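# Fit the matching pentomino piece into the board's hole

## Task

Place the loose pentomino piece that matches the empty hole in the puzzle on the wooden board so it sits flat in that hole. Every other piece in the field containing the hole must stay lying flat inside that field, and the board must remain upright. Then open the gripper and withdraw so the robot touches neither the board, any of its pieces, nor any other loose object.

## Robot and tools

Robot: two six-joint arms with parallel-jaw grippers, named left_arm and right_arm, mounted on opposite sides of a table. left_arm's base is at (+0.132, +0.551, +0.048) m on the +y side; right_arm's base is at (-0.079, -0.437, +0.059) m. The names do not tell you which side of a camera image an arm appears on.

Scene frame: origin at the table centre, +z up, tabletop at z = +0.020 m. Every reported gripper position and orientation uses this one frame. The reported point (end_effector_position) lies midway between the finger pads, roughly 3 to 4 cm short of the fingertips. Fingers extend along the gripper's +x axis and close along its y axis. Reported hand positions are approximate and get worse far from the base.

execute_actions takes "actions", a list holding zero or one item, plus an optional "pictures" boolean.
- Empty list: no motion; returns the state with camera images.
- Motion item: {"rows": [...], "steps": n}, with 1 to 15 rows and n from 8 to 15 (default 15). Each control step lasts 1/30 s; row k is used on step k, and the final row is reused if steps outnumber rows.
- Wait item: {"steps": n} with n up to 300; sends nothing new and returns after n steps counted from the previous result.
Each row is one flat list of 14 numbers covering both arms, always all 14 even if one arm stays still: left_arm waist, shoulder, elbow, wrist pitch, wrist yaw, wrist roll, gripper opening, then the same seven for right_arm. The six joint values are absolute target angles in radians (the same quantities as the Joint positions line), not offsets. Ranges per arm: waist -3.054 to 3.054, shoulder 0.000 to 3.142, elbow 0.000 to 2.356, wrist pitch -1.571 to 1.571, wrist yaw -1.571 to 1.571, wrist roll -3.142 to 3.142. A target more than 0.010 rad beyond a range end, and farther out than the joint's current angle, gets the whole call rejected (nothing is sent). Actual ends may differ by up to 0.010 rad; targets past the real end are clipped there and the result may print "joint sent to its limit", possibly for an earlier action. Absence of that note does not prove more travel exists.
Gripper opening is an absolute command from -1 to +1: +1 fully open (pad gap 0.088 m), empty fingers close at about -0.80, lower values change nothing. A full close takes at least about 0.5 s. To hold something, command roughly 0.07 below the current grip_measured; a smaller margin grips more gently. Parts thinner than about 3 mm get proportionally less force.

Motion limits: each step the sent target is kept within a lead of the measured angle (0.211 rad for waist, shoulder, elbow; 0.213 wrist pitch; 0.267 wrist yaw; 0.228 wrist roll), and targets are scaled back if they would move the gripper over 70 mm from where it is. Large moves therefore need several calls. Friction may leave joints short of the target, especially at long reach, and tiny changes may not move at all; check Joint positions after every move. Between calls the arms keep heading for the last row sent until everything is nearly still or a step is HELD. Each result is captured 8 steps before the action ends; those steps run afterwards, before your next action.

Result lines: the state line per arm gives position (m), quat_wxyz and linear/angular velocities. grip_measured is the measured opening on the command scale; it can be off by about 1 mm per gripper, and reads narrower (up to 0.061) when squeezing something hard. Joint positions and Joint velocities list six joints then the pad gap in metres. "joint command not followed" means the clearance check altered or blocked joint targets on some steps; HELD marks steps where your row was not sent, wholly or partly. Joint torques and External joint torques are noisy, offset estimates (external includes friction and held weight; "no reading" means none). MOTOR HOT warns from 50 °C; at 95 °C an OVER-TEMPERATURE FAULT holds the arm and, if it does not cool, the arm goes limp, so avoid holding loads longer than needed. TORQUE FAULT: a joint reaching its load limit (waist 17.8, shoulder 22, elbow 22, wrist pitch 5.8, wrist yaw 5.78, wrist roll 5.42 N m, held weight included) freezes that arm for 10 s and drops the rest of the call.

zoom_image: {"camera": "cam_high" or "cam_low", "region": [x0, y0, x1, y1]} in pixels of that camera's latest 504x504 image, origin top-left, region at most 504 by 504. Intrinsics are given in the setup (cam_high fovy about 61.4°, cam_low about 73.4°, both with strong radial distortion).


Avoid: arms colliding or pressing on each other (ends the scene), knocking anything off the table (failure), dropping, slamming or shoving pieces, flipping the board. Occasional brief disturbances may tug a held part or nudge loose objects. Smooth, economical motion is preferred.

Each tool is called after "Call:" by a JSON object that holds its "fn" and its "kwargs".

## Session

Call:
{"fn": "execute_actions", "kwargs": {"actions": []}}

Scene clock: 0.00 s of 3950.00 s.
left_arm: end_effector_position=(+0.1844, +0.2407, +0.3713) grip_measured=+0.994 end_effector_quat_wxyz=(+0.765, -0.015, -0.023, -0.643) end_effector_velocity=(+0.000, +0.000, -0.002) end_effector_angular_velocity=(+0.008, -0.006, +0.005) | right_arm: end_effector_position=(+0.2318, -0.3687, +0.1660) grip_measured=+0.991 end_effector_quat_wxyz=(+0.742, -0.364, +0.539, -0.163) end_effector_velocity=(-0.003, -0.000, -0.000) end_effector_angular_velocity=(-0.000, +0.015, +0.007)
Joint positions: left_arm=[ 0.004  0.845  0.647  0.252 -0.006  0.007  0.088] | right_arm=[-1.06   1.762  1.175 -1.034  0.82   0.28   0.088]
Joint velocities: left_arm=[-0.002 -0.002 -0.002 -0.007 -0.007  0.007 -0.   ] | right_arm=[ 0.002 -0.007 -0.007 -0.007 -0.007 -0.007 -0.   ]
Joint torques (N m, as the arm reports them, + toward a larger angle): no reading
External joint torques (N m, as the arm's controller estimates them; a push from outside toward a larger angle lowers the number): no reading
Heat: left arm: hottest wrist pitch 25 °C (+0.0 °C/min); right arm: hottest shoulder 25 °C (+0.0 °C/min).

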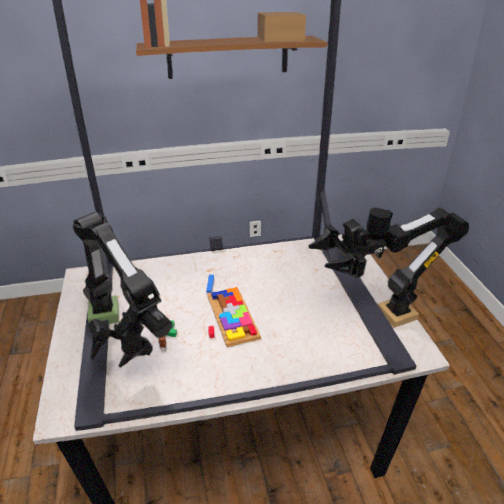

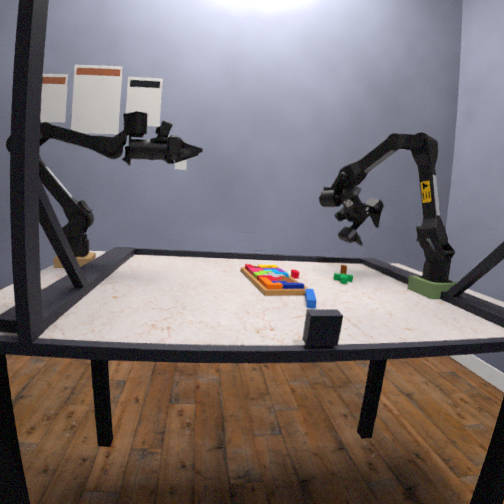

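Move the arms aside to see.

Call:
{"fn": "execute_actions", "kwargs": {"actions": [{"rows":[[0.004,0.3,0.3,0.252,0,0,1,-0.3,1.2,1.0,-1.0,0,0,1]],"steps":15}]}}

Call:
{"fn": "execute_actions", "kwargs": {"actions": [{"steps":30}], "pictures": true}}

Call:
{"fn": "zoom_image", "kwargs": {"camera": "cam_high", "region": [140, 265, 280, 365]}}

Call:
{"fn": "zoom_image", "kwargs": {"camera": "cam_low", "region": [230, 250, 370, 320]}}

Scene clock: 2.53 s of 3950.00 s.
left_arm: end_effector_position=(+0.1723, +0.3108, +0.3308) grip_measured=+0.994 end_effector_quat_wxyz=(+0.762, -0.049, -0.060, -0.643) end_effector_velocity=(-0.043, +0.250, +0.142) end_effector_angular_velocity=(-1.159, -0.188, -0.006) | right_arm: end_effector_position=(+0.1280, -0.2604, +0.1718) grip_measured=+0.991 end_effector_quat_wxyz=(+0.736, -0.370, +0.535, +0.189) end_effector_velocity=(-0.500, +0.476, +0.221) end_effector_angular_velocity=(+2.088, +0.683, +2.184)
Joint positions: left_arm=[ 0.004  0.418  0.331  0.241 -0.004  0.004  0.088] | right_arm=[-0.727  1.458  1.031 -1.005  0.36   0.047  0.088]
Joint velocities: left_arm=[ 0.002 -1.604 -0.496  0.066  0.007 -0.007 -0.   ] | right_arm=[ 1.575 -1.424 -0.115  0.037 -1.897 -0.374 -0.   ]
Joint torques (N m, as the arm reports them, + toward a larger angle): left_arm=[-0.13 -0.59  8.38  2.38  0.11 -0.1 ] | right_arm=[-0.53 -5.96  3.17  0.1   0.17 -0.27]
External joint torques (N m, as the arm's controller estimates them; a push from outside toward a larger angle lowers the number): left_arm=[-0.15 -0.52 -0.39  0.06  0.11 -0.11] | right_arm=[ 0.02 -0.61 -2.32 -0.27 -0.11 -0.28]
Heat: left arm: hottest wrist pitch 25 °C (+0.0 °C/min); right arm: hottest shoulder 26 °C (+0.0 °C/min).
Steps of this call (steps 1 to 69: nothing new was sent; steps 70 to 76: the first 7 steps of this action). Readings (joint positions):
70: left_arm=[0.004 0.808 0.612 0.267 -0.006 0.007] | right_arm=[-1.045 1.735 1.150 -1.011 0.778 0.236]
71: left_arm=[0.004 0.746 0.555 0.258 -0.006 0.006] | right_arm=[-1.004 1.695 1.113 -1.013 0.703 0.180]
73: left_arm=[0.004 0.602 0.434 0.254 -0.004 0.005] | right_arm=[-0.893 1.600 1.057 -1.016 0.560 0.100]
76: the state above

Scene clock: 3.53 s of 3950.00 s.
left_arm: end_effector_position=(+0.1688, +0.3313, +0.3505) grip_measured=+0.994 end_effector_quat_wxyz=(+0.758, -0.085, -0.102, -0.639) end_effector_velocity=(-0.003, +0.000, -0.001) end_effector_angular_velocity=(+0.004, -0.008, -0.012) | right_arm: end_effector_position=(-0.0163, -0.1867, +0.2177) grip_measured=+0.991 end_effector_quat_wxyz=(+0.653, -0.345, +0.445, +0.506) end_effector_velocity=(-0.004, -0.005, -0.004) end_effector_angular_velocity=(-0.023, +0.019, +0.026)
Joint positions: left_arm=[ 0.004  0.303  0.315  0.253 -0.003  0.003  0.088] | right_arm=[-0.303  1.208  1.012 -1.     0.002  0.007  0.088]
Joint velocities: left_arm=[-0.007 -0.007 -0.002 -0.007  0.007  0.007  0.   ] | right_arm=[-0.002 -0.002 -0.007 -0.022 -0.022 -0.022 -0.   ]
Joint torques (N m, as the arm reports them, + toward a larger angle): left_arm=[-0.1  -0.1   5.73  1.61  0.13 -0.12] | right_arm=[ 0.16 -3.92  3.63  0.53 -0.14 -0.22]
External joint torques (N m, as the arm's controller estimates them; a push from outside toward a larger angle lowers the number): left_arm=[-0.09 -0.45 -1.24 -0.06  0.12 -0.13] | right_arm=[ 0.15 -0.47 -2.44 -0.38 -0.13 -0.22]
Heat: left arm: hottest wrist pitch 25 °C (+0.0 °C/min); right arm: hottest shoulder 26 °C (+0.0 °C/min).
Kept back: nothing.
Steps of this call (steps 1 to 8: the last 8 steps of your previous action; steps 9 to 30: the robot went on to your last target). Readings (joint positions):
1: left_arm=[0.004 0.376 0.322 0.247 -0.004 0.003] | right_arm=[-0.674 1.411 1.029 -1.003 0.296 0.038]
2: left_arm=[0.004 0.348 0.321 0.255 -0.003 0.003] | right_arm=[-0.623 1.363 1.027 -1.003 0.233 0.031]
4: left_arm=[0.004 0.317 0.321 0.261 -0.003 0.003] | right_arm=[-0.512 1.282 1.025 -1.001 0.123 0.020]
8: left_arm=[0.004 0.306 0.316 0.253 -0.003 0.003] | right_arm=[-0.327 1.211 1.021 -1.000 0.019 0.008]
30: the state above
All arms were judged still, so your last target was given up. Only a new action makes them travel on or press farther. Fingers that are still opening or closing keep moving.

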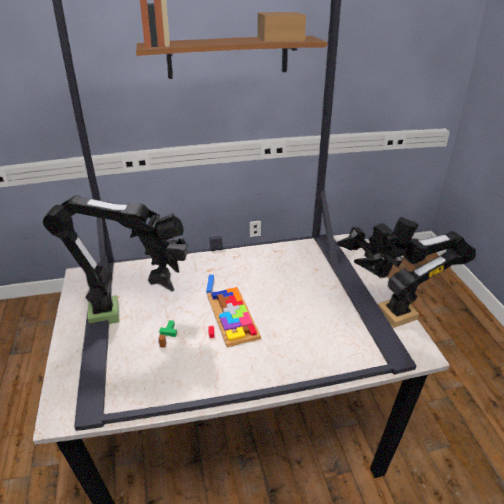

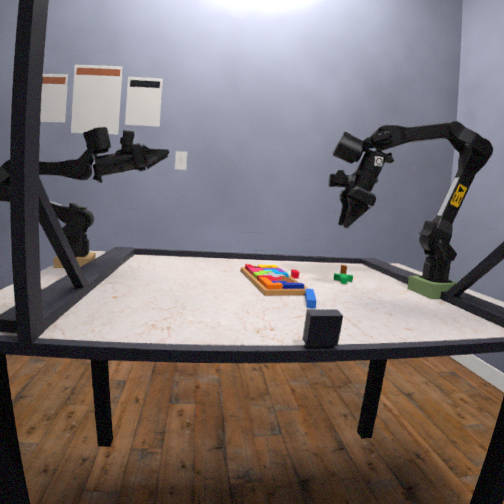

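Region (140, 265, 280, 365) of cam_high's 504x504 image, scaled by 3.600, with more detail than that image has; it fills the top 360 rows of this view, and the rest is white.

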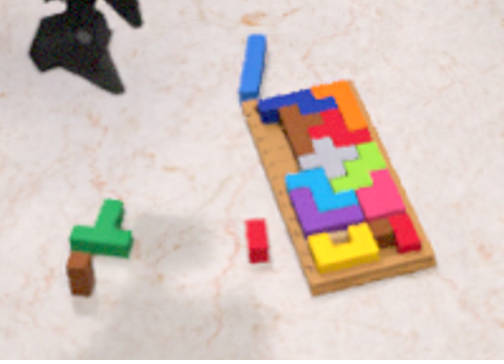

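Region (230, 250, 370, 320) of cam_low's 504x504 image, scaled by 3.600, with more detail than that image has.

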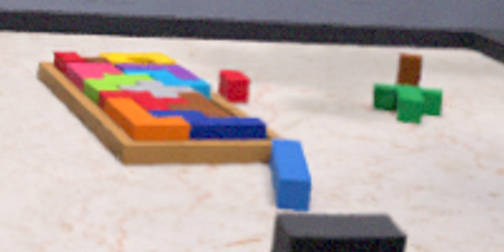

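Call:
{"fn": "zoom_image", "kwargs": {"camera": "cam_high", "region": [200, 282, 270, 352]}}

Call:
{"fn": "zoom_image", "kwargs": {"camera": "cam_low", "region": [235, 255, 315, 300]}}

Region (200, 282, 270, 352) of cam_high's 504x504 image, scaled by 7.200, with more detail than that image has.

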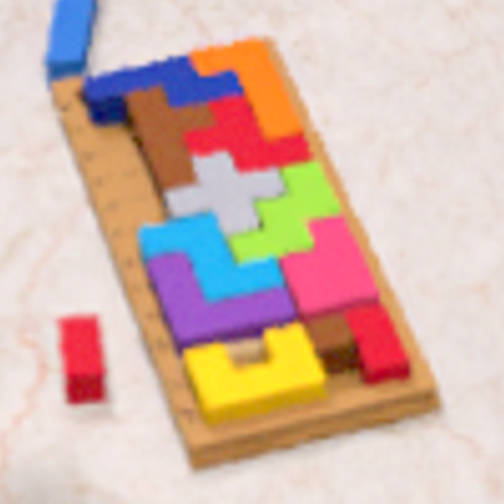

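Region (235, 255, 315, 300) of cam_low's 504x504 image, scaled by 6.300, with more detail than that image has; it fills the top 284 rows of this view, and the rest is white.

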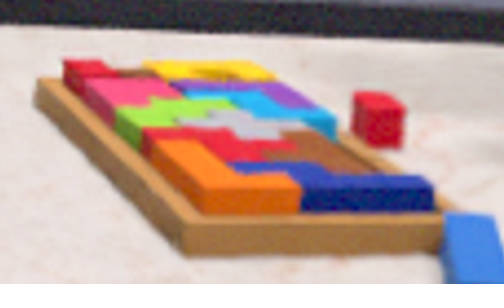

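Call:
{"fn": "execute_actions", "kwargs": {"actions": [{"rows":[[0.004,0.3,0.3,0.252,0,0,1,0.117,1.9,1.493,-1.05,0,-1.19,0.3]],"steps":15}]}}

Call:
{"fn": "execute_actions", "kwargs": {"actions": [{"steps":15}]}}

Call:
{"fn": "execute_actions", "kwargs": {"actions": [{"rows":[[0.004,0.3,0.3,0.252,0,0,1,0.117,2.04,1.493,-1.014,0,-1.19,0.3]],"steps":15}]}}

Call:
{"fn": "execute_actions", "kwargs": {"actions": [{"steps":12}], "pictures": true}}

Call:
{"fn": "zoom_image", "kwargs": {"camera": "cam_high", "region": [160, 230, 280, 330]}}

Call:
{"fn": "zoom_image", "kwargs": {"camera": "cam_low", "region": [240, 220, 380, 320]}}

Scene clock: 5.70 s of 3950.00 s.
left_arm: end_effector_position=(+0.1688, +0.3313, +0.3505) grip_measured=+0.994 end_effector_quat_wxyz=(+0.758, -0.085, -0.102, -0.639) end_effector_velocity=(+0.003, -0.001, -0.003) end_effector_angular_velocity=(+0.011, +0.011, +0.012) | right_arm: end_effector_position=(-0.1121, -0.0955, +0.2289) grip_measured=+0.365 end_effector_quat_wxyz=(+0.443, -0.537, +0.258, +0.670) end_effector_velocity=(-0.455, +0.404, -0.036) end_effector_angular_velocity=(-0.053, -0.614, +3.194)
Joint positions: left_arm=[ 0.004  0.303  0.315  0.253 -0.003  0.003  0.088] | right_arm=[ 0.038  1.577  1.372 -1.042  0.001 -0.422  0.057]
Joint velocities: left_arm=[ 0.007  0.002 -0.002 -0.007 -0.007 -0.007 -0.   ] | right_arm=[ 1.179  1.77   1.668 -0.007 -0.066 -2.103 -0.046]
Joint torques (N m, as the arm reports them, + toward a larger angle): left_arm=[-0.13 -0.11  5.69  1.62  0.13 -0.11] | right_arm=[-0.4  -3.01  5.14  0.12 -0.02 -0.21]
External joint torques (N m, as the arm's controller estimates them; a push from outside toward a larger angle lowers the number): left_arm=[-0.17 -0.51 -1.21 -0.03  0.13 -0.12] | right_arm=[ 0.14  1.36  0.43 -0.58 -0.11 -0.26]
Heat: left arm: hottest wrist pitch 26 °C (+10.5 °C/min); right arm: hottest shoulder 26 °C (+10.5 °C/min).
Steps of this call (steps 1 to 58: nothing new was sent; steps 59 to 65: the first 7 steps of this action). Readings (joint positions):
59: left_arm=[0.004 0.303 0.315 0.253 -0.003 0.003] | right_arm=[-0.275 1.244 1.046 -1.035 0.017 -0.049]
60: left_arm=[0.004 0.303 0.315 0.253 -0.003 0.003] | right_arm=[-0.220 1.292 1.097 -1.038 0.012 -0.114]
62: left_arm=[0.004 0.303 0.315 0.253 -0.003 0.003] | right_arm=[-0.108 1.408 1.210 -1.030 0.005 -0.233]
65: the state above

Scene clock: 6.20 s of 3950.00 s.
left_arm: end_effector_position=(+0.1688, +0.3313, +0.3505) grip_measured=+0.994 end_effector_quat_wxyz=(+0.758, -0.085, -0.102, -0.639) end_effector_velocity=(+0.003, +0.000, -0.002) end_effector_angular_velocity=(+0.005, +0.014, +0.017) | right_arm: end_effector_position=(-0.1450, -0.0664, +0.1511) grip_measured=+0.303 end_effector_quat_wxyz=(+0.114, -0.691, +0.045, +0.712) end_effector_velocity=(+0.000, -0.002, +0.000) end_effector_angular_velocity=(-0.005, -0.013, +0.180)
Joint positions: left_arm=[ 0.004  0.303  0.315  0.253 -0.003  0.003  0.088] | right_arm=[ 0.117  1.902  1.485 -1.051 -0.001 -1.17   0.054]
Joint velocities: left_arm=[-0.002 -0.002 -0.002 -0.007 -0.022 -0.007 -0.   ] | right_arm=[-0.002 -0.002 -0.002 -0.007 -0.007 -0.183 -0.   ]
Joint torques (N m, as the arm reports them, + toward a larger angle): left_arm=[-0.13 -0.1   5.73  1.61  0.12 -0.11] | right_arm=[-0.2  -7.56  5.29  0.18 -0.04 -0.26]
External joint torques (N m, as the arm's controller estimates them; a push from outside toward a larger angle lowers the number): left_arm=[-0.14 -0.47 -1.22 -0.06  0.12 -0.12] | right_arm=[-0.21  0.43 -0.37 -0.29  0.02 -0.26]
Heat: left arm: hottest wrist pitch 26 °C (+9.7 °C/min); right arm: hottest shoulder 26 °C (+9.7 °C/min).
Kept back: nothing.
Steps of this call (steps 1 to 8: the last 8 steps of your previous action; steps 9 to 15: the robot went on to your last target). Readings (joint positions):
1: left_arm=[0.004 0.303 0.315 0.253 -0.003 0.003] | right_arm=[0.071 1.635 1.419 -1.039 -0.002 -0.493]
2: left_arm=[0.004 0.303 0.315 0.253 -0.003 0.003] | right_arm=[0.094 1.692 1.453 -1.039 -0.003 -0.562]
4: left_arm=[0.004 0.303 0.315 0.253 -0.003 0.003] | right_arm=[0.115 1.794 1.482 -1.039 -0.004 -0.702]
8: left_arm=[0.004 0.303 0.315 0.253 -0.003 0.003] | right_arm=[0.117 1.902 1.481 -1.051 -0.001 -0.981]
15: the state above

Scene clock: 6.43 s of 3950.00 s.
left_arm: end_effector_position=(+0.1688, +0.3313, +0.3505) grip_measured=+0.994 end_effector_quat_wxyz=(+0.758, -0.085, -0.102, -0.639) end_effector_velocity=(+0.000, +0.001, -0.001) end_effector_angular_velocity=(+0.001, +0.009, +0.003) | right_arm: end_effector_position=(-0.1459, -0.0616, +0.1054) grip_measured=+0.303 end_effector_quat_wxyz=(+0.079, -0.702, +0.073, +0.704) end_effector_velocity=(+0.005, -0.019, -0.073) end_effector_angular_velocity=(-0.213, -0.045, +0.005)
Joint positions: left_arm=[ 0.004  0.303  0.315  0.253 -0.003  0.003  0.088] | right_arm=[ 0.117  2.036  1.494 -1.019 -0.001 -1.182  0.054]
Joint velocities: left_arm=[-0.002 -0.007 -0.002 -0.007 -0.007 -0.007  0.   ] | right_arm=[-0.002  0.183 -0.027 -0.007  0.007 -0.007 -0.   ]
Joint torques (N m, as the arm reports them, + toward a larger angle): left_arm=[-0.09 -0.14  5.74  1.61  0.13 -0.12] | right_arm=[-0.23 -8.7   4.2   0.05 -0.02 -0.22]
External joint torques (N m, as the arm's controller estimates them; a push from outside toward a larger angle lowers the number): left_arm=[-0.09 -0.54 -1.12 -0.02  0.12 -0.13] | right_arm=[-0.22  2.16 -2.42 -0.36  0.05 -0.22]
Heat: left arm: hottest wrist pitch 26 °C (+9.3 °C/min); right arm: hottest shoulder 26 °C (+9.3 °C/min).
Steps of this call (steps 1 to 7: the first 7 steps of this action). Readings (joint positions):
1: left_arm=[0.004 0.303 0.315 0.253 -0.003 0.003] | right_arm=[0.117 1.922 1.486 -1.049 -0.001 -1.174]
2: left_arm=[0.004 0.303 0.315 0.253 -0.003 0.003] | right_arm=[0.117 1.940 1.495 -1.032 -0.001 -1.177]
4: left_arm=[0.004 0.303 0.315 0.253 -0.003 0.003] | right_arm=[0.117 1.989 1.499 -1.018 -0.001 -1.179]
7: the state above

Scene clock: 6.83 s of 3950.00 s.
left_arm: end_effector_position=(+0.1688, +0.3313, +0.3505) grip_measured=+0.994 end_effector_quat_wxyz=(+0.758, -0.085, -0.102, -0.639) end_effector_velocity=(+0.001, -0.000, -0.002) end_effector_angular_velocity=(+0.006, +0.010, +0.003) | right_arm: end_effector_position=(-0.1460, -0.0612, +0.1042) grip_measured=+0.303 end_effector_quat_wxyz=(+0.078, -0.702, +0.072, +0.704) end_effector_velocity=(+0.000, -0.002, +0.000) end_effector_angular_velocity=(-0.008, +0.006, +0.020)
Joint positions: left_arm=[ 0.004  0.303  0.315  0.253 -0.003  0.003  0.088] | right_arm=[ 0.117  2.039  1.493 -1.016 -0.001 -1.183  0.054]
Joint velocities: left_arm=[-0.002 -0.002 -0.002 -0.007 -0.007 -0.007 -0.   ] | right_arm=[-0.002 -0.002 -0.002 -0.007 -0.007 -0.022 -0.   ]
Joint torques (N m, as the arm reports them, + toward a larger angle): left_arm=[-0.15 -0.11  5.72  1.6   0.13 -0.12] | right_arm=[ 0.02 -7.88  4.29 -0.02 -0.01 -0.25]
External joint torques (N m, as the arm's controller estimates them; a push from outside toward a larger angle lowers the number): left_arm=[-0.15 -0.53 -1.15 -0.03  0.13 -0.12] | right_arm=[ 0.02  0.76 -1.04 -0.33  0.04 -0.26]
Heat: left arm: hottest wrist pitch 26 °C (+8.8 °C/min); right arm: hottest shoulder 26 °C (+8.8 °C/min).
Kept back: nothing.
Steps of this call (steps 1 to 8: the last 8 steps of your previous action; steps 9 to 12: the robot went on to your last target). Readings (joint positions):
1: left_arm=[0.004 0.303 0.315 0.253 -0.003 0.003] | right_arm=[0.117 2.039 1.493 -1.019 -0.001 -1.182]
2: left_arm=[0.004 0.303 0.315 0.253 -0.003 0.003] | right_arm=[0.117 2.039 1.493 -1.018 -0.001 -1.182]
4: left_arm=[0.004 0.303 0.315 0.253 -0.003 0.003] | right_arm=[0.117 2.039 1.493 -1.016 -0.001 -1.182]
8: left_arm=[0.004 0.303 0.315 0.253 -0.003 0.003] | right_arm=[0.117 2.039 1.493 -1.016 -0.001 -1.183]
12: the state above

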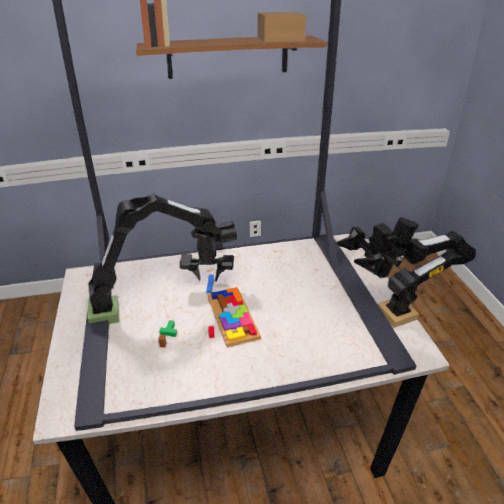

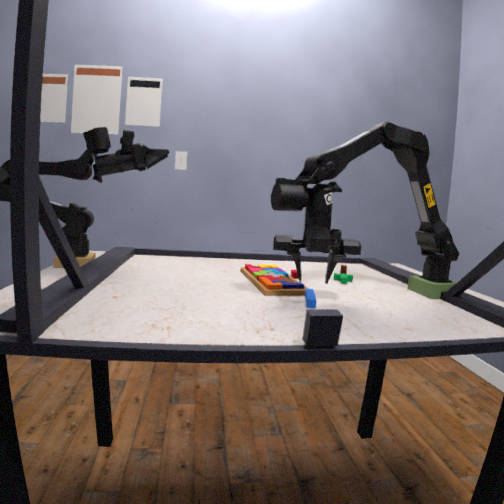

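Region (160, 230, 280, 330) of cam_high's 504x504 image, scaled by 4.200, with more detail than that image has.

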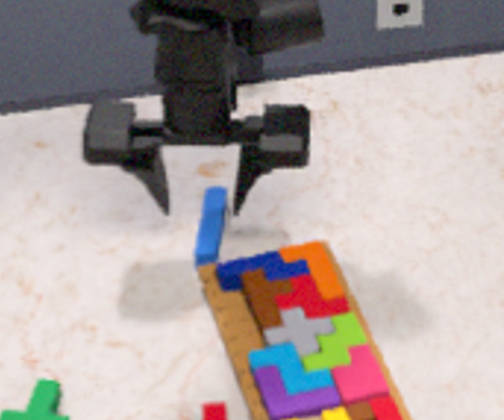

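Region (240, 220, 380, 320) of cam_low's 504x504 image, scaled by 3.600, with more detail than that image has; it fills the top 360 rows of this view, and the rest is white.

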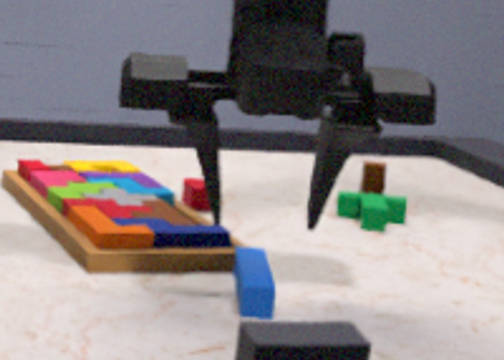

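Call:
{"fn": "execute_actions", "kwargs": {"actions": [{"rows":[[0.004,0.3,0.3,0.252,0,0,1,0.203,2.07,1.53,-1.02,0,-1.10,0.1],[0.004,0.3,0.3,0.252,0,0,1,0.203,2.07,1.53,-1.02,0,-1.10,0.1],[0.004,0.3,0.3,0.252,0,0,1,0.203,2.07,1.53,-1.02,0,-1.10,0.1],[0.004,0.3,0.3,0.252,0,0,1,0.203,2.07,1.53,-1.02,0,-1.10,0.1],[0.004,0.3,0.3,0.252,0,0,1,0.203,2.07,1.53,-1.02,0,-1.10,0.1],[0.004,0.3,0.3,0.252,0,0,1,0.203,2.10,1.505,-0.965,0,-1.10,0.1]],"steps":15}]}}

Call:
{"fn": "execute_actions", "kwargs": {"actions": [{"steps":15}], "pictures": true}}

Call:
{"fn": "zoom_image", "kwargs": {"camera": "cam_high", "region": [160, 230, 280, 330]}}

Call:
{"fn": "zoom_image", "kwargs": {"camera": "cam_low", "region": [240, 220, 380, 320]}}

Scene clock: 7.77 s of 3950.00 s.
left_arm: end_effector_position=(+0.1688, +0.3314, +0.3506) grip_measured=+0.994 end_effector_quat_wxyz=(+0.758, -0.085, -0.102, -0.639) end_effector_velocity=(+0.004, +0.000, -0.002) end_effector_angular_velocity=(+0.005, +0.014, +0.022) | right_arm: end_effector_position=(-0.1821, -0.0599, +0.0994) grip_measured=+0.117 end_effector_quat_wxyz=(+0.076, -0.700, +0.060, +0.707) end_effector_velocity=(-0.062, +0.080, -0.073) end_effector_angular_velocity=(+0.273, +0.084, +0.015)
Joint positions: left_arm=[ 0.004  0.302  0.315  0.253 -0.003  0.003  0.088] | right_arm=[ 0.208  2.066  1.513 -0.993 -0.002 -1.114  0.045]
Joint velocities: left_arm=[ 0.002 -0.002 -0.002 -0.007 -0.022 -0.007 -0.   ] | right_arm=[ 0.095  0.203 -0.002  0.491 -0.007  0.081 -0.009]
Joint torques (N m, as the arm reports them, + toward a larger angle): left_arm=[-0.11 -0.11  5.74  1.62  0.13 -0.12] | right_arm=[-1.15 -6.01  3.68 -0.01 -0.05  0.34]
External joint torques (N m, as the arm's controller estimates them; a push from outside toward a larger angle lowers the number): left_arm=[-0.12 -0.5  -1.19 -0.04  0.13 -0.12] | right_arm=[ 0.1   2.59 -1.36 -0.19 -0.11  0.34]
Heat: left arm: hottest wrist pitch 26 °C (+7.7 °C/min); right arm: hottest shoulder 26 °C (+7.7 °C/min).
Steps of this call (steps 1 to 15: the robot went on to your last target; steps 16 to 21: nothing new was sent; steps 22 to 28: the first 7 steps of this action). Readings (joint positions):
22: left_arm=[0.004 0.303 0.315 0.253 -0.003 0.003] | right_arm=[0.124 2.042 1.497 -1.016 0.004 -1.167]
23: left_arm=[0.004 0.303 0.315 0.253 -0.003 0.003] | right_arm=[0.139 2.046 1.503 -1.017 0.005 -1.148]
25: left_arm=[0.004 0.302 0.315 0.253 -0.003 0.003] | right_arm=[0.177 2.054 1.511 -1.017 0.001 -1.126]
28: the state above

Scene clock: 8.27 s of 3950.00 s.
left_arm: end_effector_position=(+0.1688, +0.3314, +0.3506) grip_measured=+0.994 end_effector_quat_wxyz=(+0.758, -0.085, -0.102, -0.639) end_effector_velocity=(-0.000, -0.002, -0.005) end_effector_angular_velocity=(+0.015, +0.012, -0.002) | right_arm: end_effector_position=(-0.1820, -0.0560, +0.0900) grip_measured=+0.103 end_effector_quat_wxyz=(+0.079, -0.700, +0.063, +0.707) end_effector_velocity=(+0.002, +0.000, +0.001) end_effector_angular_velocity=(+0.009, -0.006, +0.019)
Joint positions: left_arm=[ 0.004  0.302  0.315  0.253 -0.003  0.003  0.088] | right_arm=[ 0.205  2.091  1.513 -0.968 -0.002 -1.107  0.044]
Joint velocities: left_arm=[-0.007  0.002 -0.007 -0.007 -0.007 -0.007 -0.   ] | right_arm=[-0.002 -0.007 -0.007  0.007  0.007 -0.022  0.   ]
Joint torques (N m, as the arm reports them, + toward a larger angle): left_arm=[-0.14 -0.1   5.74  1.61  0.13 -0.1 ] | right_arm=[-0.15 -7.31  3.6   0.12 -0.04  0.24]
External joint torques (N m, as the arm's controller estimates them; a push from outside toward a larger angle lowers the number): left_arm=[-0.13 -0.51 -1.15 -0.04  0.13 -0.11] | right_arm=[-0.14  1.73 -1.73 -0.22  0.01  0.24]
Heat: left arm: hottest wrist pitch 26 °C (+7.3 °C/min); right arm: hottest shoulder 27 °C (+14.5 °C/min).
Kept back: nothing.
Steps of this call (steps 1 to 8: the last 8 steps of your previous action; steps 9 to 15: the robot went on to your last target). Readings (joint positions):
1: left_arm=[0.004 0.302 0.315 0.253 -0.003 0.003] | right_arm=[0.209 2.073 1.513 -0.981 -0.002 -1.111]
2: left_arm=[0.004 0.302 0.315 0.253 -0.003 0.003] | right_arm=[0.208 2.079 1.513 -0.978 -0.002 -1.110]
4: left_arm=[0.004 0.302 0.315 0.253 -0.003 0.003] | right_arm=[0.206 2.089 1.513 -0.974 -0.002 -1.108]
8: left_arm=[0.004 0.302 0.315 0.253 -0.003 0.003] | right_arm=[0.205 2.091 1.513 -0.969 -0.002 -1.108]
15: the state above

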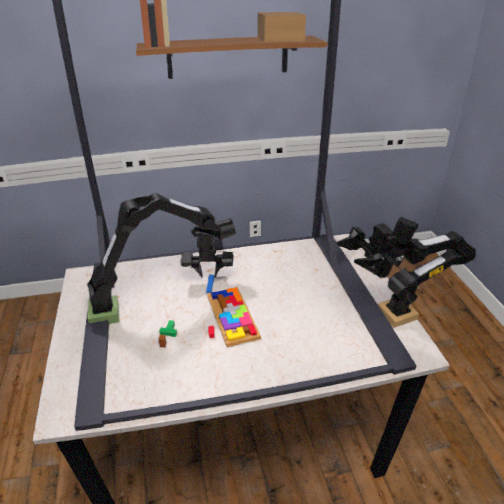

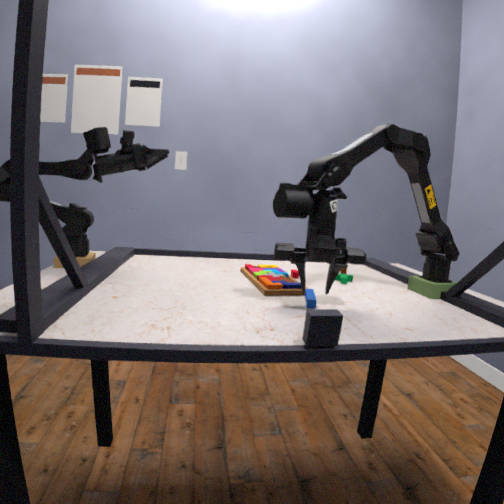

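Region (160, 230, 280, 330) of cam_high's 504x504 image, scaled by 4.200, with more detail than that image has.

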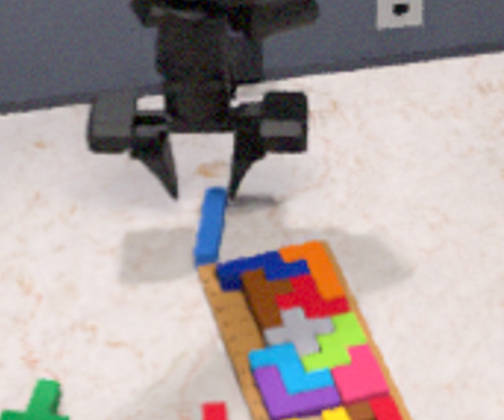

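Region (240, 220, 380, 320) of cam_low's 504x504 image, scaled by 3.600, with more detail than that image has; it fills the top 360 rows of this view, and the rest is white.

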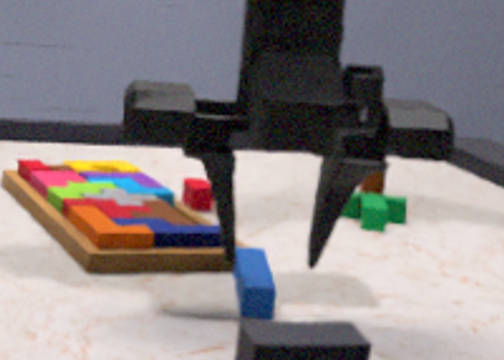

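Call:
{"fn": "execute_actions", "kwargs": {"actions": [{"rows":[[0.004,0.3,0.3,0.252,0,0,1,0.203,2.12,1.53,-0.965,0,-1.10,0.1],[0.004,0.3,0.3,0.252,0,0,1,0.203,2.12,1.53,-0.965,0,-1.10,0.1],[0.004,0.3,0.3,0.252,0,0,1,0.203,2.12,1.53,-0.965,0,-1.10,0.1],[0.004,0.3,0.3,0.252,0,0,1,0.203,2.145,1.49,-0.89,0,-1.10,0.1]],"steps":15}]}}

Call:
{"fn": "execute_actions", "kwargs": {"actions": [{"steps":12}], "pictures": true}}

Call:
{"fn": "zoom_image", "kwargs": {"camera": "cam_low", "region": [240, 220, 380, 320]}}

Call:
{"fn": "zoom_image", "kwargs": {"camera": "cam_high", "region": [160, 230, 280, 330]}}

Scene clock: 9.03 s of 3950.00 s.
left_arm: end_effector_position=(+0.1688, +0.3314, +0.3506) grip_measured=+0.994 end_effector_quat_wxyz=(+0.758, -0.085, -0.102, -0.639) end_effector_velocity=(+0.002, -0.001, -0.005) end_effector_angular_velocity=(+0.020, +0.013, +0.008) | right_arm: end_effector_position=(-0.1843, -0.0475, +0.0761) grip_measured=+0.103 end_effector_quat_wxyz=(+0.086, -0.697, +0.056, +0.710) end_effector_velocity=(+0.006, -0.023, -0.083) end_effector_angular_velocity=(-0.151, -0.049, +0.009)
Joint positions: left_arm=[ 0.004  0.302  0.315  0.253 -0.003  0.003  0.088] | right_arm=[ 0.205  2.126  1.508 -0.907 -0.002 -1.107  0.044]
Joint velocities: left_arm=[ 0.002 -0.002 -0.002 -0.022 -0.007 -0.007 -0.   ] | right_arm=[ 0.002  0.154 -0.1    0.095  0.007 -0.007  0.   ]
Joint torques (N m, as the arm reports them, + toward a larger angle): left_arm=[-0.13 -0.06  5.73  1.61  0.12 -0.11] | right_arm=[-0.25 -7.78  2.98  0.11  0.    0.26]
External joint torques (N m, as the arm's controller estimates them; a push from outside toward a larger angle lowers the number): left_arm=[-0.16 -0.47 -1.16 -0.03  0.13 -0.12] | right_arm=[-0.3   1.84 -2.29 -0.21  0.06  0.26]
Heat: left arm: hottest wrist pitch 26 °C (+6.6 °C/min); right arm: hottest shoulder 27 °C (+13.3 °C/min).
Steps of this call (steps 1 to 15: the robot went on to your last target; step 16: nothing new was sent; steps 17 to 23: the first 7 steps of this action). Readings (joint positions):
17: left_arm=[0.004 0.302 0.315 0.253 -0.003 0.003] | right_arm=[0.205 2.094 1.513 -0.968 -0.002 -1.107]
18: left_arm=[0.004 0.302 0.315 0.253 -0.003 0.003] | right_arm=[0.205 2.096 1.514 -0.967 -0.002 -1.107]
20: left_arm=[0.004 0.302 0.315 0.253 -0.003 0.003] | right_arm=[0.205 2.106 1.512 -0.952 -0.002 -1.107]
23: the state above

Scene clock: 9.43 s of 3950.00 s.
left_arm: end_effector_position=(+0.1688, +0.3314, +0.3506) grip_measured=+0.994 end_effector_quat_wxyz=(+0.758, -0.085, -0.102, -0.639) end_effector_velocity=(+0.001, -0.001, -0.005) end_effector_angular_velocity=(+0.020, +0.013, +0.003) | right_arm: end_effector_position=(-0.1842, -0.0479, +0.0706) grip_measured=+0.103 end_effector_quat_wxyz=(+0.084, -0.698, +0.057, +0.709) end_effector_velocity=(+0.001, +0.003, +0.002) end_effector_angular_velocity=(+0.014, -0.004, +0.005)
Joint positions: left_arm=[ 0.004  0.302  0.315  0.253 -0.003  0.003  0.088] | right_arm=[ 0.205  2.136  1.499 -0.893 -0.002 -1.107  0.044]
Joint velocities: left_arm=[-0.002 -0.002 -0.002 -0.022 -0.007 -0.007  0.   ] | right_arm=[-0.002 -0.002  0.002  0.007  0.007 -0.007  0.   ]
Joint torques (N m, as the arm reports them, + toward a larger angle): left_arm=[-0.1  -0.08  5.74  1.62  0.11 -0.1 ] | right_arm=[-0.37 -7.42  3.05  0.14 -0.05  0.25]
External joint torques (N m, as the arm's controller estimates them; a push from outside toward a larger angle lowers the number): left_arm=[-0.12 -0.48 -1.14 -0.02  0.12 -0.11] | right_arm=[-0.44  1.81 -2.25 -0.24  0.02  0.25]
Heat: left arm: hottest wrist pitch 26 °C (+6.4 °C/min); right arm: hottest shoulder 27 °C (+12.7 °C/min).
Kept back: nothing.
Steps of this call (steps 1 to 8: the last 8 steps of your previous action; steps 9 to 12: the robot went on to your last target). Readings (joint positions):
1: left_arm=[0.004 0.302 0.315 0.253 -0.003 0.003] | right_arm=[0.205 2.130 1.505 -0.905 -0.002 -1.107]
2: left_arm=[0.004 0.302 0.315 0.253 -0.003 0.003] | right_arm=[0.205 2.133 1.502 -0.902 -0.002 -1.107]
4: left_arm=[0.004 0.302 0.315 0.253 -0.003 0.003] | right_arm=[0.205 2.136 1.499 -0.897 -0.002 -1.107]
8: left_arm=[0.004 0.302 0.315 0.253 -0.003 0.003] | right_arm=[0.205 2.136 1.499 -0.893 -0.002 -1.107]
12: the state above

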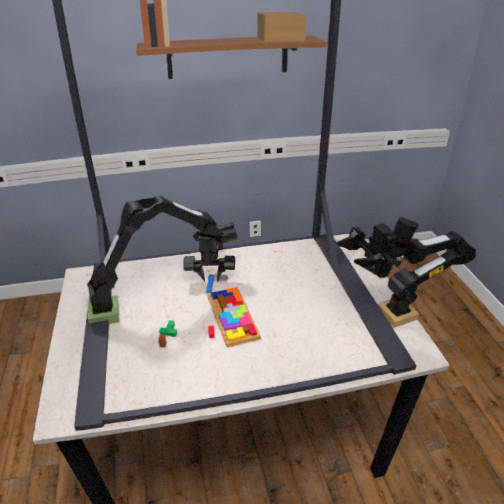

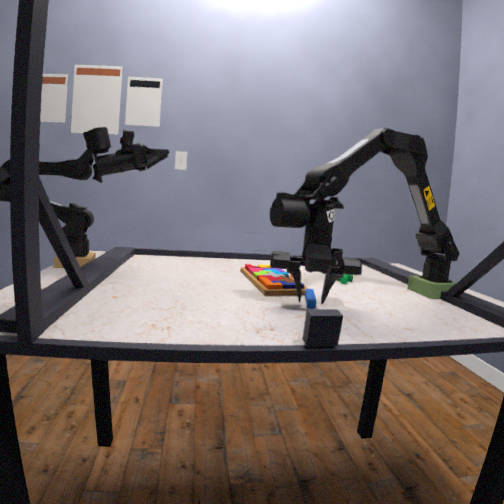

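Region (240, 220, 380, 320) of cam_low's 504x504 image, scaled by 3.600, with more detail than that image has; it fills the top 360 rows of this view, and the rest is white.

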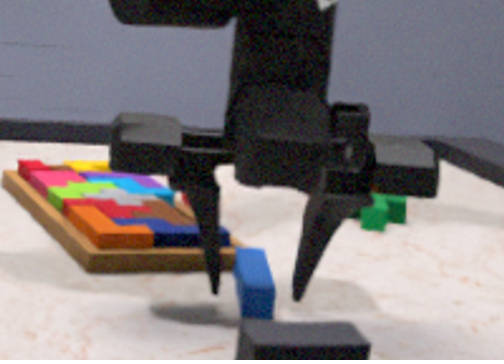

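Region (160, 230, 280, 330) of cam_high's 504x504 image, scaled by 4.200, with more detail than that image has.

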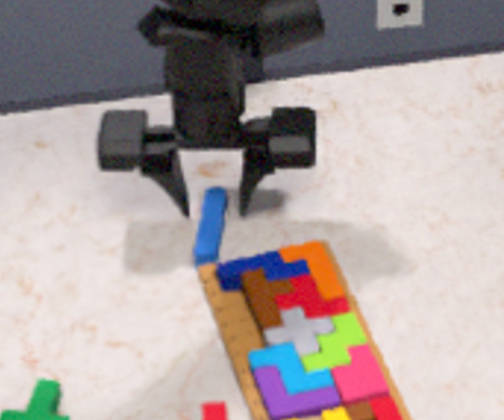

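Call:
{"fn": "execute_actions", "kwargs": {"actions": [{"rows":[[0.004,0.3,0.3,0.252,0,0,1,0.153,2.14,1.49,-0.89,0,-1.15,0.1],[0.004,0.3,0.3,0.252,0,0,1,0.153,2.14,1.49,-0.89,0,-1.15,0.1],[0.004,0.3,0.3,0.252,0,0,1,0.153,2.14,1.49,-0.89,0,-1.15,0.1],[0.004,0.3,0.3,0.252,0,0,1,0.153,2.14,1.49,-0.89,0,-1.15,0.1],[0.004,0.3,0.3,0.252,0,0,1,0.153,2.14,1.475,-0.875,0,-1.15,0.1]],"steps":15}]}}

Call:
{"fn": "execute_actions", "kwargs": {"actions": [{"rows":[[0.004,0.3,0.3,0.252,0,0,1,0.153,2.14,1.475,-0.875,0,-1.15,-0.65]],"steps":15}]}}

Call:
{"fn": "execute_actions", "kwargs": {"actions": [{"steps":12}], "pictures": true}}

Call:
{"fn": "zoom_image", "kwargs": {"camera": "cam_low", "region": [240, 220, 380, 320]}}

Call:
{"fn": "zoom_image", "kwargs": {"camera": "cam_high", "region": [160, 230, 280, 330]}}

Scene clock: 10.23 s of 3950.00 s.
left_arm: end_effector_position=(+0.1688, +0.3314, +0.3506) grip_measured=+0.994 end_effector_quat_wxyz=(+0.758, -0.085, -0.102, -0.639) end_effector_velocity=(+0.003, +0.000, -0.002) end_effector_angular_velocity=(+0.005, +0.014, +0.017) | right_arm: end_effector_position=(-0.1627, -0.0427, +0.0688) grip_measured=+0.103 end_effector_quat_wxyz=(+0.094, -0.698, +0.064, +0.707) end_effector_velocity=(+0.028, -0.010, -0.017) end_effector_angular_velocity=(-0.037, -0.003, +0.000)
Joint positions: left_arm=[ 0.004  0.302  0.315  0.253 -0.003  0.003  0.088] | right_arm=[ 0.151  2.136  1.492 -0.882  0.    -1.139  0.044]
Joint velocities: left_arm=[-0.002 -0.002 -0.002 -0.007 -0.022 -0.007 -0.   ] | right_arm=[-0.066 -0.002 -0.076  0.037 -0.007 -0.066 -0.   ]
Joint torques (N m, as the arm reports them, + toward a larger angle): left_arm=[-0.12 -0.07  5.75  1.61  0.11 -0.13] | right_arm=[ 0.99 -7.86  3.13  0.15 -0.12 -0.32]
External joint torques (N m, as the arm's controller estimates them; a push from outside toward a larger angle lowers the number): left_arm=[-0.12 -0.45 -1.15 -0.03  0.11 -0.13] | right_arm=[ 0.09  1.24 -2.01 -0.19  0.02 -0.31]
Heat: left arm: hottest wrist pitch 26 °C (+5.9 °C/min); right arm: hottest shoulder 27 °C (+11.7 °C/min).
Steps of this call (steps 1 to 17: the robot went on to your last target; steps 18 to 24: the first 7 steps of this action). Readings (joint positions):
18: left_arm=[0.004 0.302 0.315 0.253 -0.003 0.003] | right_arm=[0.201 2.136 1.499 -0.893 -0.002 -1.111]
19: left_arm=[0.004 0.302 0.315 0.253 -0.003 0.003] | right_arm=[0.193 2.136 1.499 -0.893 -0.003 -1.120]
21: left_arm=[0.004 0.302 0.315 0.253 -0.003 0.003] | right_arm=[0.170 2.136 1.499 -0.893 -0.002 -1.132]
24: the state above

Scene clock: 10.73 s of 3950.00 s.
left_arm: end_effector_position=(+0.1688, +0.3314, +0.3506) grip_measured=+0.994 end_effector_quat_wxyz=(+0.758, -0.085, -0.102, -0.639) end_effector_velocity=(+0.002, +0.000, -0.003) end_effector_angular_velocity=(+0.008, -0.004, +0.011) | right_arm: end_effector_position=(-0.1624, -0.0434, +0.0674) grip_measured=-0.475 end_effector_quat_wxyz=(+0.092, -0.698, +0.063, +0.707) end_effector_velocity=(+0.001, +0.008, +0.001) end_effector_angular_velocity=(+0.038, -0.001, +0.019)
Joint positions: left_arm=[ 0.004  0.302  0.315  0.253 -0.003  0.003  0.088] | right_arm=[ 0.15   2.136  1.486 -0.877  0.    -1.143  0.016]
Joint velocities: left_arm=[ 0.002 -0.007 -0.007 -0.007 -0.007  0.007 -0.   ] | right_arm=[-0.002 -0.002 -0.002  0.037  0.007 -0.022  0.051]
Joint torques (N m, as the arm reports them, + toward a larger angle): left_arm=[-0.13 -0.08  5.73  1.62  0.12 -0.11] | right_arm=[ 0.29 -7.72  2.96  0.1  -0.07 -0.29]
External joint torques (N m, as the arm's controller estimates them; a push from outside toward a larger angle lowers the number): left_arm=[-0.13 -0.44 -1.19 -0.04  0.11 -0.12] | right_arm=[ 0.29  1.5  -2.35 -0.27 -0.01 -0.29]
Heat: left arm: hottest wrist pitch 26 °C (+5.6 °C/min); right arm: hottest shoulder 27 °C (+11.2 °C/min).
Steps of this call (steps 1 to 8: the last 8 steps of your previous action; steps 9 to 15: the first 7 steps of this action). Readings (joint positions):
9: left_arm=[0.004 0.302 0.315 0.253 -0.003 0.003] | right_arm=[0.150 2.136 1.486 -0.878 0.000 -1.143]
10: left_arm=[0.004 0.302 0.315 0.253 -0.003 0.003] | right_arm=[0.150 2.136 1.486 -0.878 -0.000 -1.143]
12: left_arm=[0.004 0.302 0.315 0.253 -0.003 0.003] | right_arm=[0.150 2.136 1.486 -0.878 -0.000 -1.143]
15: the state above

Scene clock: 11.13 s of 3950.00 s.
left_arm: end_effector_position=(+0.1688, +0.3314, +0.3506) grip_measured=+0.994 end_effector_quat_wxyz=(+0.758, -0.085, -0.102, -0.639) end_effector_velocity=(+0.004, +0.000, -0.000) end_effector_angular_velocity=(-0.005, +0.012, +0.022) | right_arm: end_effector_position=(-0.1624, -0.0433, +0.0674) grip_measured=-0.469 end_effector_quat_wxyz=(+0.093, -0.698, +0.062, +0.708) end_effector_velocity=(-0.001, -0.006, +0.000) end_effector_angular_velocity=(-0.026, +0.017, +0.006)
Joint positions: left_arm=[ 0.004  0.302  0.315  0.253 -0.003  0.003  0.088] | right_arm=[ 0.15   2.136  1.486 -0.876  0.    -1.143  0.016]
Joint velocities: left_arm=[ 0.002  0.002 -0.002  0.007 -0.022 -0.007 -0.   ] | right_arm=[-0.002 -0.002 -0.002 -0.022 -0.022 -0.007 -0.   ]
Joint torques (N m, as the arm reports them, + toward a larger angle): left_arm=[-0.14 -0.05  5.75  1.61  0.11 -0.11] | right_arm=[ 0.35 -7.93  2.93 -0.02 -0.12 -0.18]
External joint torques (N m, as the arm's controller estimates them; a push from outside toward a larger angle lowers the number): left_arm=[-0.15 -0.44 -1.16 -0.04  0.11 -0.12] | right_arm=[ 0.34  1.2  -2.23 -0.37 -0.06 -0.18]
Heat: left arm: hottest wrist pitch 27 °C (+10.8 °C/min); right arm: hottest shoulder 27 °C (+10.8 °C/min).
Kept back: nothing.
Steps of this call (steps 1 to 8: the last 8 steps of your previous action; steps 9 to 12: the robot went on to your last target). Readings (joint positions):
1: left_arm=[0.004 0.302 0.315 0.253 -0.003 0.003] | right_arm=[0.150 2.136 1.486 -0.877 0.000 -1.143]
2: left_arm=[0.004 0.302 0.315 0.253 -0.003 0.003] | right_arm=[0.150 2.136 1.486 -0.876 0.000 -1.143]
4: left_arm=[0.004 0.302 0.315 0.253 -0.003 0.003] | right_arm=[0.150 2.136 1.486 -0.876 0.000 -1.143]
8: left_arm=[0.004 0.302 0.315 0.253 -0.003 0.003] | right_arm=[0.150 2.136 1.486 -0.876 0.000 -1.143]
12: the state above

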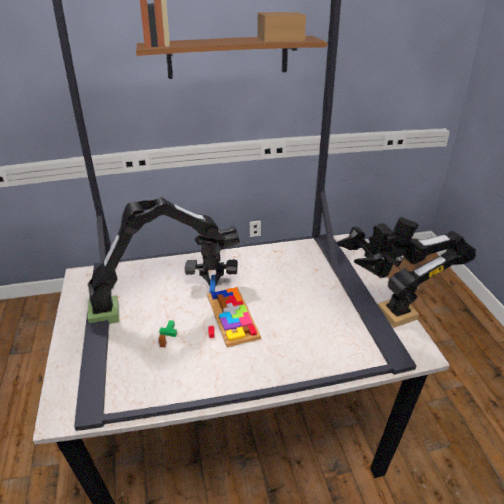

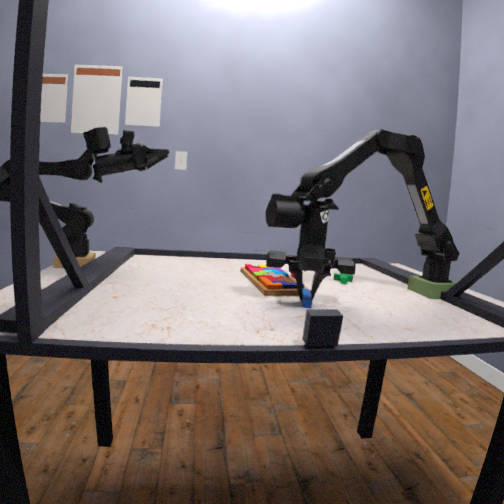

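Region (240, 220, 380, 320) of cam_low's 504x504 image, scaled by 3.600, with more detail than that image has; it fills the top 360 rows of this view, and the rest is white.

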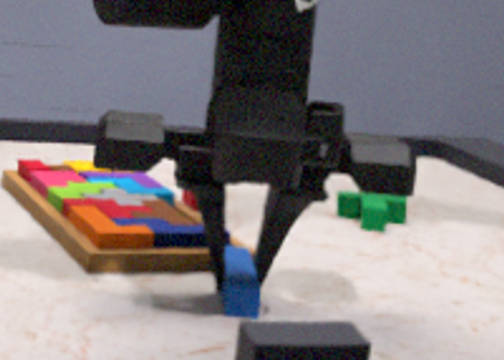

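Region (160, 230, 280, 330) of cam_high's 504x504 image, scaled by 4.200, with more detail than that image has.

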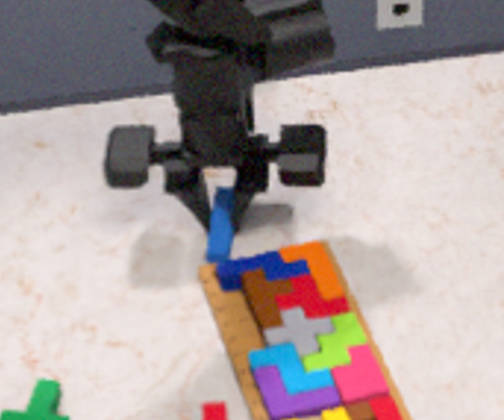

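Call:
{"fn": "execute_actions", "kwargs": {"actions": [{"rows":[[0.004,0.3,0.3,0.252,0,0,1,0.15,2.04,1.54,-1.05,0,-1.15,-0.65]],"steps":15}]}}

Call:
{"fn": "execute_actions", "kwargs": {"actions": [{"rows":[[0.004,0.3,0.3,0.252,0,0,1,-0.154,2.11,1.688,-1.134,0,-1.84,-0.65]],"steps":15}]}}

Call:
{"fn": "execute_actions", "kwargs": {"actions": [{"steps":20}], "pictures": true}}

Call:
{"fn": "zoom_image", "kwargs": {"camera": "cam_low", "region": [220, 220, 340, 310]}}

Call:
{"fn": "zoom_image", "kwargs": {"camera": "cam_high", "region": [170, 250, 290, 350]}}

Scene clock: 12.10 s of 3950.00 s.
left_arm: end_effector_position=(+0.1688, +0.3314, +0.3506) grip_measured=+0.994 end_effector_quat_wxyz=(+0.758, -0.085, -0.102, -0.639) end_effector_velocity=(-0.001, -0.000, -0.001) end_effector_angular_velocity=(-0.003, +0.005, -0.007) | right_arm: end_effector_position=(-0.1592, -0.0586, +0.1068) grip_measured=-0.469 end_effector_quat_wxyz=(+0.081, -0.702, +0.074, +0.704) end_effector_velocity=(-0.003, +0.022, +0.122) end_effector_angular_velocity=(+0.214, +0.038, +0.019)
Joint positions: left_arm=[ 0.004  0.302  0.315  0.253 -0.003  0.003  0.088] | right_arm=[ 0.15   2.055  1.527 -1.034  0.    -1.143  0.016]
Joint velocities: left_arm=[ 0.002 -0.002 -0.007  0.007  0.007 -0.007 -0.   ] | right_arm=[-0.002 -0.227  0.159 -0.168  0.007 -0.022 -0.   ]
Joint torques (N m, as the arm reports them, + toward a larger angle): left_arm=[-0.15 -0.06  5.73  1.61  0.12 -0.11] | right_arm=[ 0.01 -8.03  4.46 -0.38 -0.1  -0.25]
External joint torques (N m, as the arm's controller estimates them; a push from outside toward a larger angle lowers the number): left_arm=[-0.14 -0.44 -1.18 -0.04  0.11 -0.12] | right_arm=[ 0.02 -0.66  0.04 -0.54 -0.05 -0.24]
Heat: left arm: hottest wrist pitch 27 °C (+9.9 °C/min); right arm: hottest shoulder 27 °C (+9.9 °C/min).
Steps of this call (steps 1 to 15: the robot went on to your last target; steps 16 to 22: nothing new was sent; steps 23 to 29: the first 7 steps of this action). Readings (joint positions):
23: left_arm=[0.004 0.302 0.315 0.253 -0.003 0.003] | right_arm=[0.150 2.127 1.495 -0.912 0.000 -1.143]
24: left_arm=[0.004 0.302 0.315 0.253 -0.003 0.003] | right_arm=[0.150 2.118 1.499 -0.966 0.000 -1.143]
26: left_arm=[0.004 0.302 0.315 0.253 -0.003 0.003] | right_arm=[0.150 2.087 1.504 -1.015 0.000 -1.143]
29: the state above

Scene clock: 12.60 s of 3950.00 s.
left_arm: end_effector_position=(+0.1688, +0.3314, +0.3506) grip_measured=+0.994 end_effector_quat_wxyz=(+0.758, -0.085, -0.102, -0.639) end_effector_velocity=(+0.001, -0.002, -0.007) end_effector_angular_velocity=(+0.025, +0.013, +0.003) | right_arm: end_effector_position=(-0.0506, -0.0333, +0.1267) grip_measured=-0.469 end_effector_quat_wxyz=(+0.033, -0.709, +0.016, +0.705) end_effector_velocity=(+0.441, -0.002, +0.042) end_effector_angular_velocity=(+0.041, -0.149, +1.003)
Joint positions: left_arm=[ 0.004  0.302  0.315  0.253 -0.003  0.003  0.088] | right_arm=[-0.127  2.092  1.665 -1.119  0.005 -1.57   0.016]
Joint velocities: left_arm=[-0.002 -0.002 -0.007 -0.022 -0.007 -0.007  0.   ] | right_arm=[-1.053  0.032  0.217 -0.125  0.095 -2.059 -0.   ]
Joint torques (N m, as the arm reports them, + toward a larger angle): left_arm=[-0.13 -0.06  5.7   1.61  0.12 -0.1 ] | right_arm=[ 4.54 -6.9   5.01 -0.52 -0.34 -0.31]
External joint torques (N m, as the arm's controller estimates them; a push from outside toward a larger angle lowers the number): left_arm=[-0.12 -0.44 -1.19 -0.04  0.12 -0.11] | right_arm=[ 0.46  2.01  0.03 -0.57  0.04 -0.29]
Heat: left arm: hottest wrist pitch 27 °C (+9.5 °C/min); right arm: hottest shoulder 28 °C (+14.3 °C/min).
Steps of this call (steps 1 to 8: the last 8 steps of your previous action; steps 9 to 15: the first 7 steps of this action). Readings (joint positions):
9: left_arm=[0.004 0.302 0.315 0.253 -0.003 0.003] | right_arm=[0.137 2.054 1.556 -1.074 -0.010 -1.195]
10: left_arm=[0.004 0.302 0.315 0.253 -0.003 0.003] | right_arm=[0.106 2.066 1.582 -1.088 -0.013 -1.252]
12: left_arm=[0.004 0.302 0.315 0.253 -0.003 0.003] | right_arm=[0.015 2.084 1.626 -1.098 -0.008 -1.362]
15: the state above

Scene clock: 13.27 s of 3950.00 s.
left_arm: end_effector_position=(+0.1688, +0.3314, +0.3506) grip_measured=+0.994 end_effector_quat_wxyz=(+0.758, -0.085, -0.102, -0.639) end_effector_velocity=(-0.001, -0.001, -0.004) end_effector_angular_velocity=(+0.009, +0.021, -0.015) | right_arm: end_effector_position=(-0.0411, -0.0347, +0.1263) grip_measured=-0.469 end_effector_quat_wxyz=(+0.054, +0.706, +0.064, -0.703) end_effector_velocity=(-0.001, -0.002, +0.000) end_effector_angular_velocity=(-0.005, +0.022, +0.000)
Joint positions: left_arm=[ 0.004  0.302  0.315  0.253 -0.003  0.003  0.088] | right_arm=[-0.152  2.099  1.674 -1.131  0.001 -1.833  0.016]
Joint velocities: left_arm=[-0.002 -0.002 -0.007 -0.007  0.007 -0.022 -0.   ] | right_arm=[-0.007 -0.002 -0.002 -0.007 -0.022 -0.007 -0.   ]
Joint torques (N m, as the arm reports them, + toward a larger angle): left_arm=[-0.12 -0.07  5.71  1.6   0.13 -0.1 ] | right_arm=[-0.16 -7.08  5.6  -0.28 -0.14 -0.17]
External joint torques (N m, as the arm's controller estimates them; a push from outside toward a larger angle lowers the number): left_arm=[-0.12 -0.47 -1.16 -0.04  0.12 -0.11] | right_arm=[-0.1   2.04  0.18 -0.55 -0.1  -0.17]
Heat: left arm: hottest wrist pitch 27 °C (+9.0 °C/min); right arm: hottest shoulder 28 °C (+13.6 °C/min).
Kept back: nothing.
Steps of this call (steps 1 to 8: the last 8 steps of your previous action; steps 9 to 20: the robot went on to your last target). Readings (joint positions):
1: left_arm=[0.004 0.302 0.315 0.253 -0.003 0.003] | right_arm=[-0.155 2.093 1.670 -1.123 0.007 -1.639]
2: left_arm=[0.004 0.302 0.315 0.253 -0.003 0.003] | right_arm=[-0.171 2.093 1.673 -1.127 0.007 -1.701]
4: left_arm=[0.004 0.302 0.315 0.253 -0.003 0.003] | right_arm=[-0.174 2.094 1.673 -1.130 0.006 -1.773]
8: left_arm=[0.004 0.302 0.315 0.253 -0.003 0.003] | right_arm=[-0.154 2.099 1.673 -1.131 0.001 -1.820]
20: the state above

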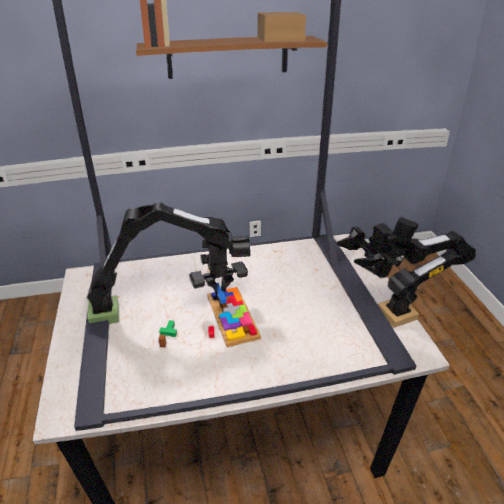

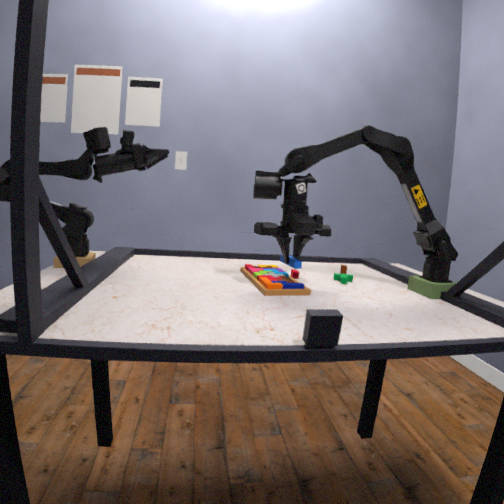

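Region (220, 220, 340, 310) of cam_low's 504x504 image, scaled by 4.200, with more detail than that image has; it fills the top 378 rows of this view, and the rest is white.

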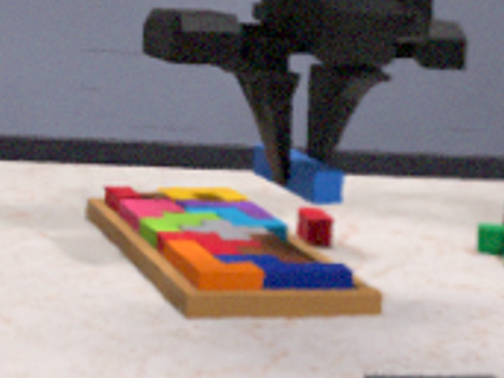

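Region (170, 250, 290, 350) of cam_high's 504x504 image, scaled by 4.200, with more detail than that image has.

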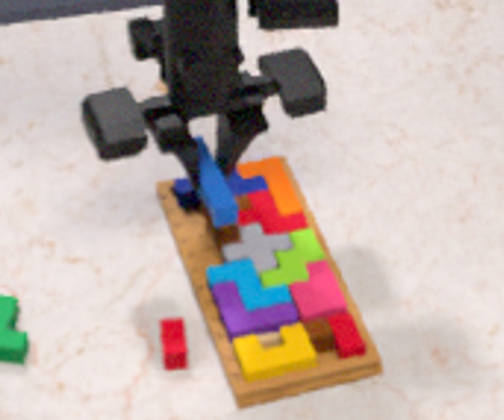

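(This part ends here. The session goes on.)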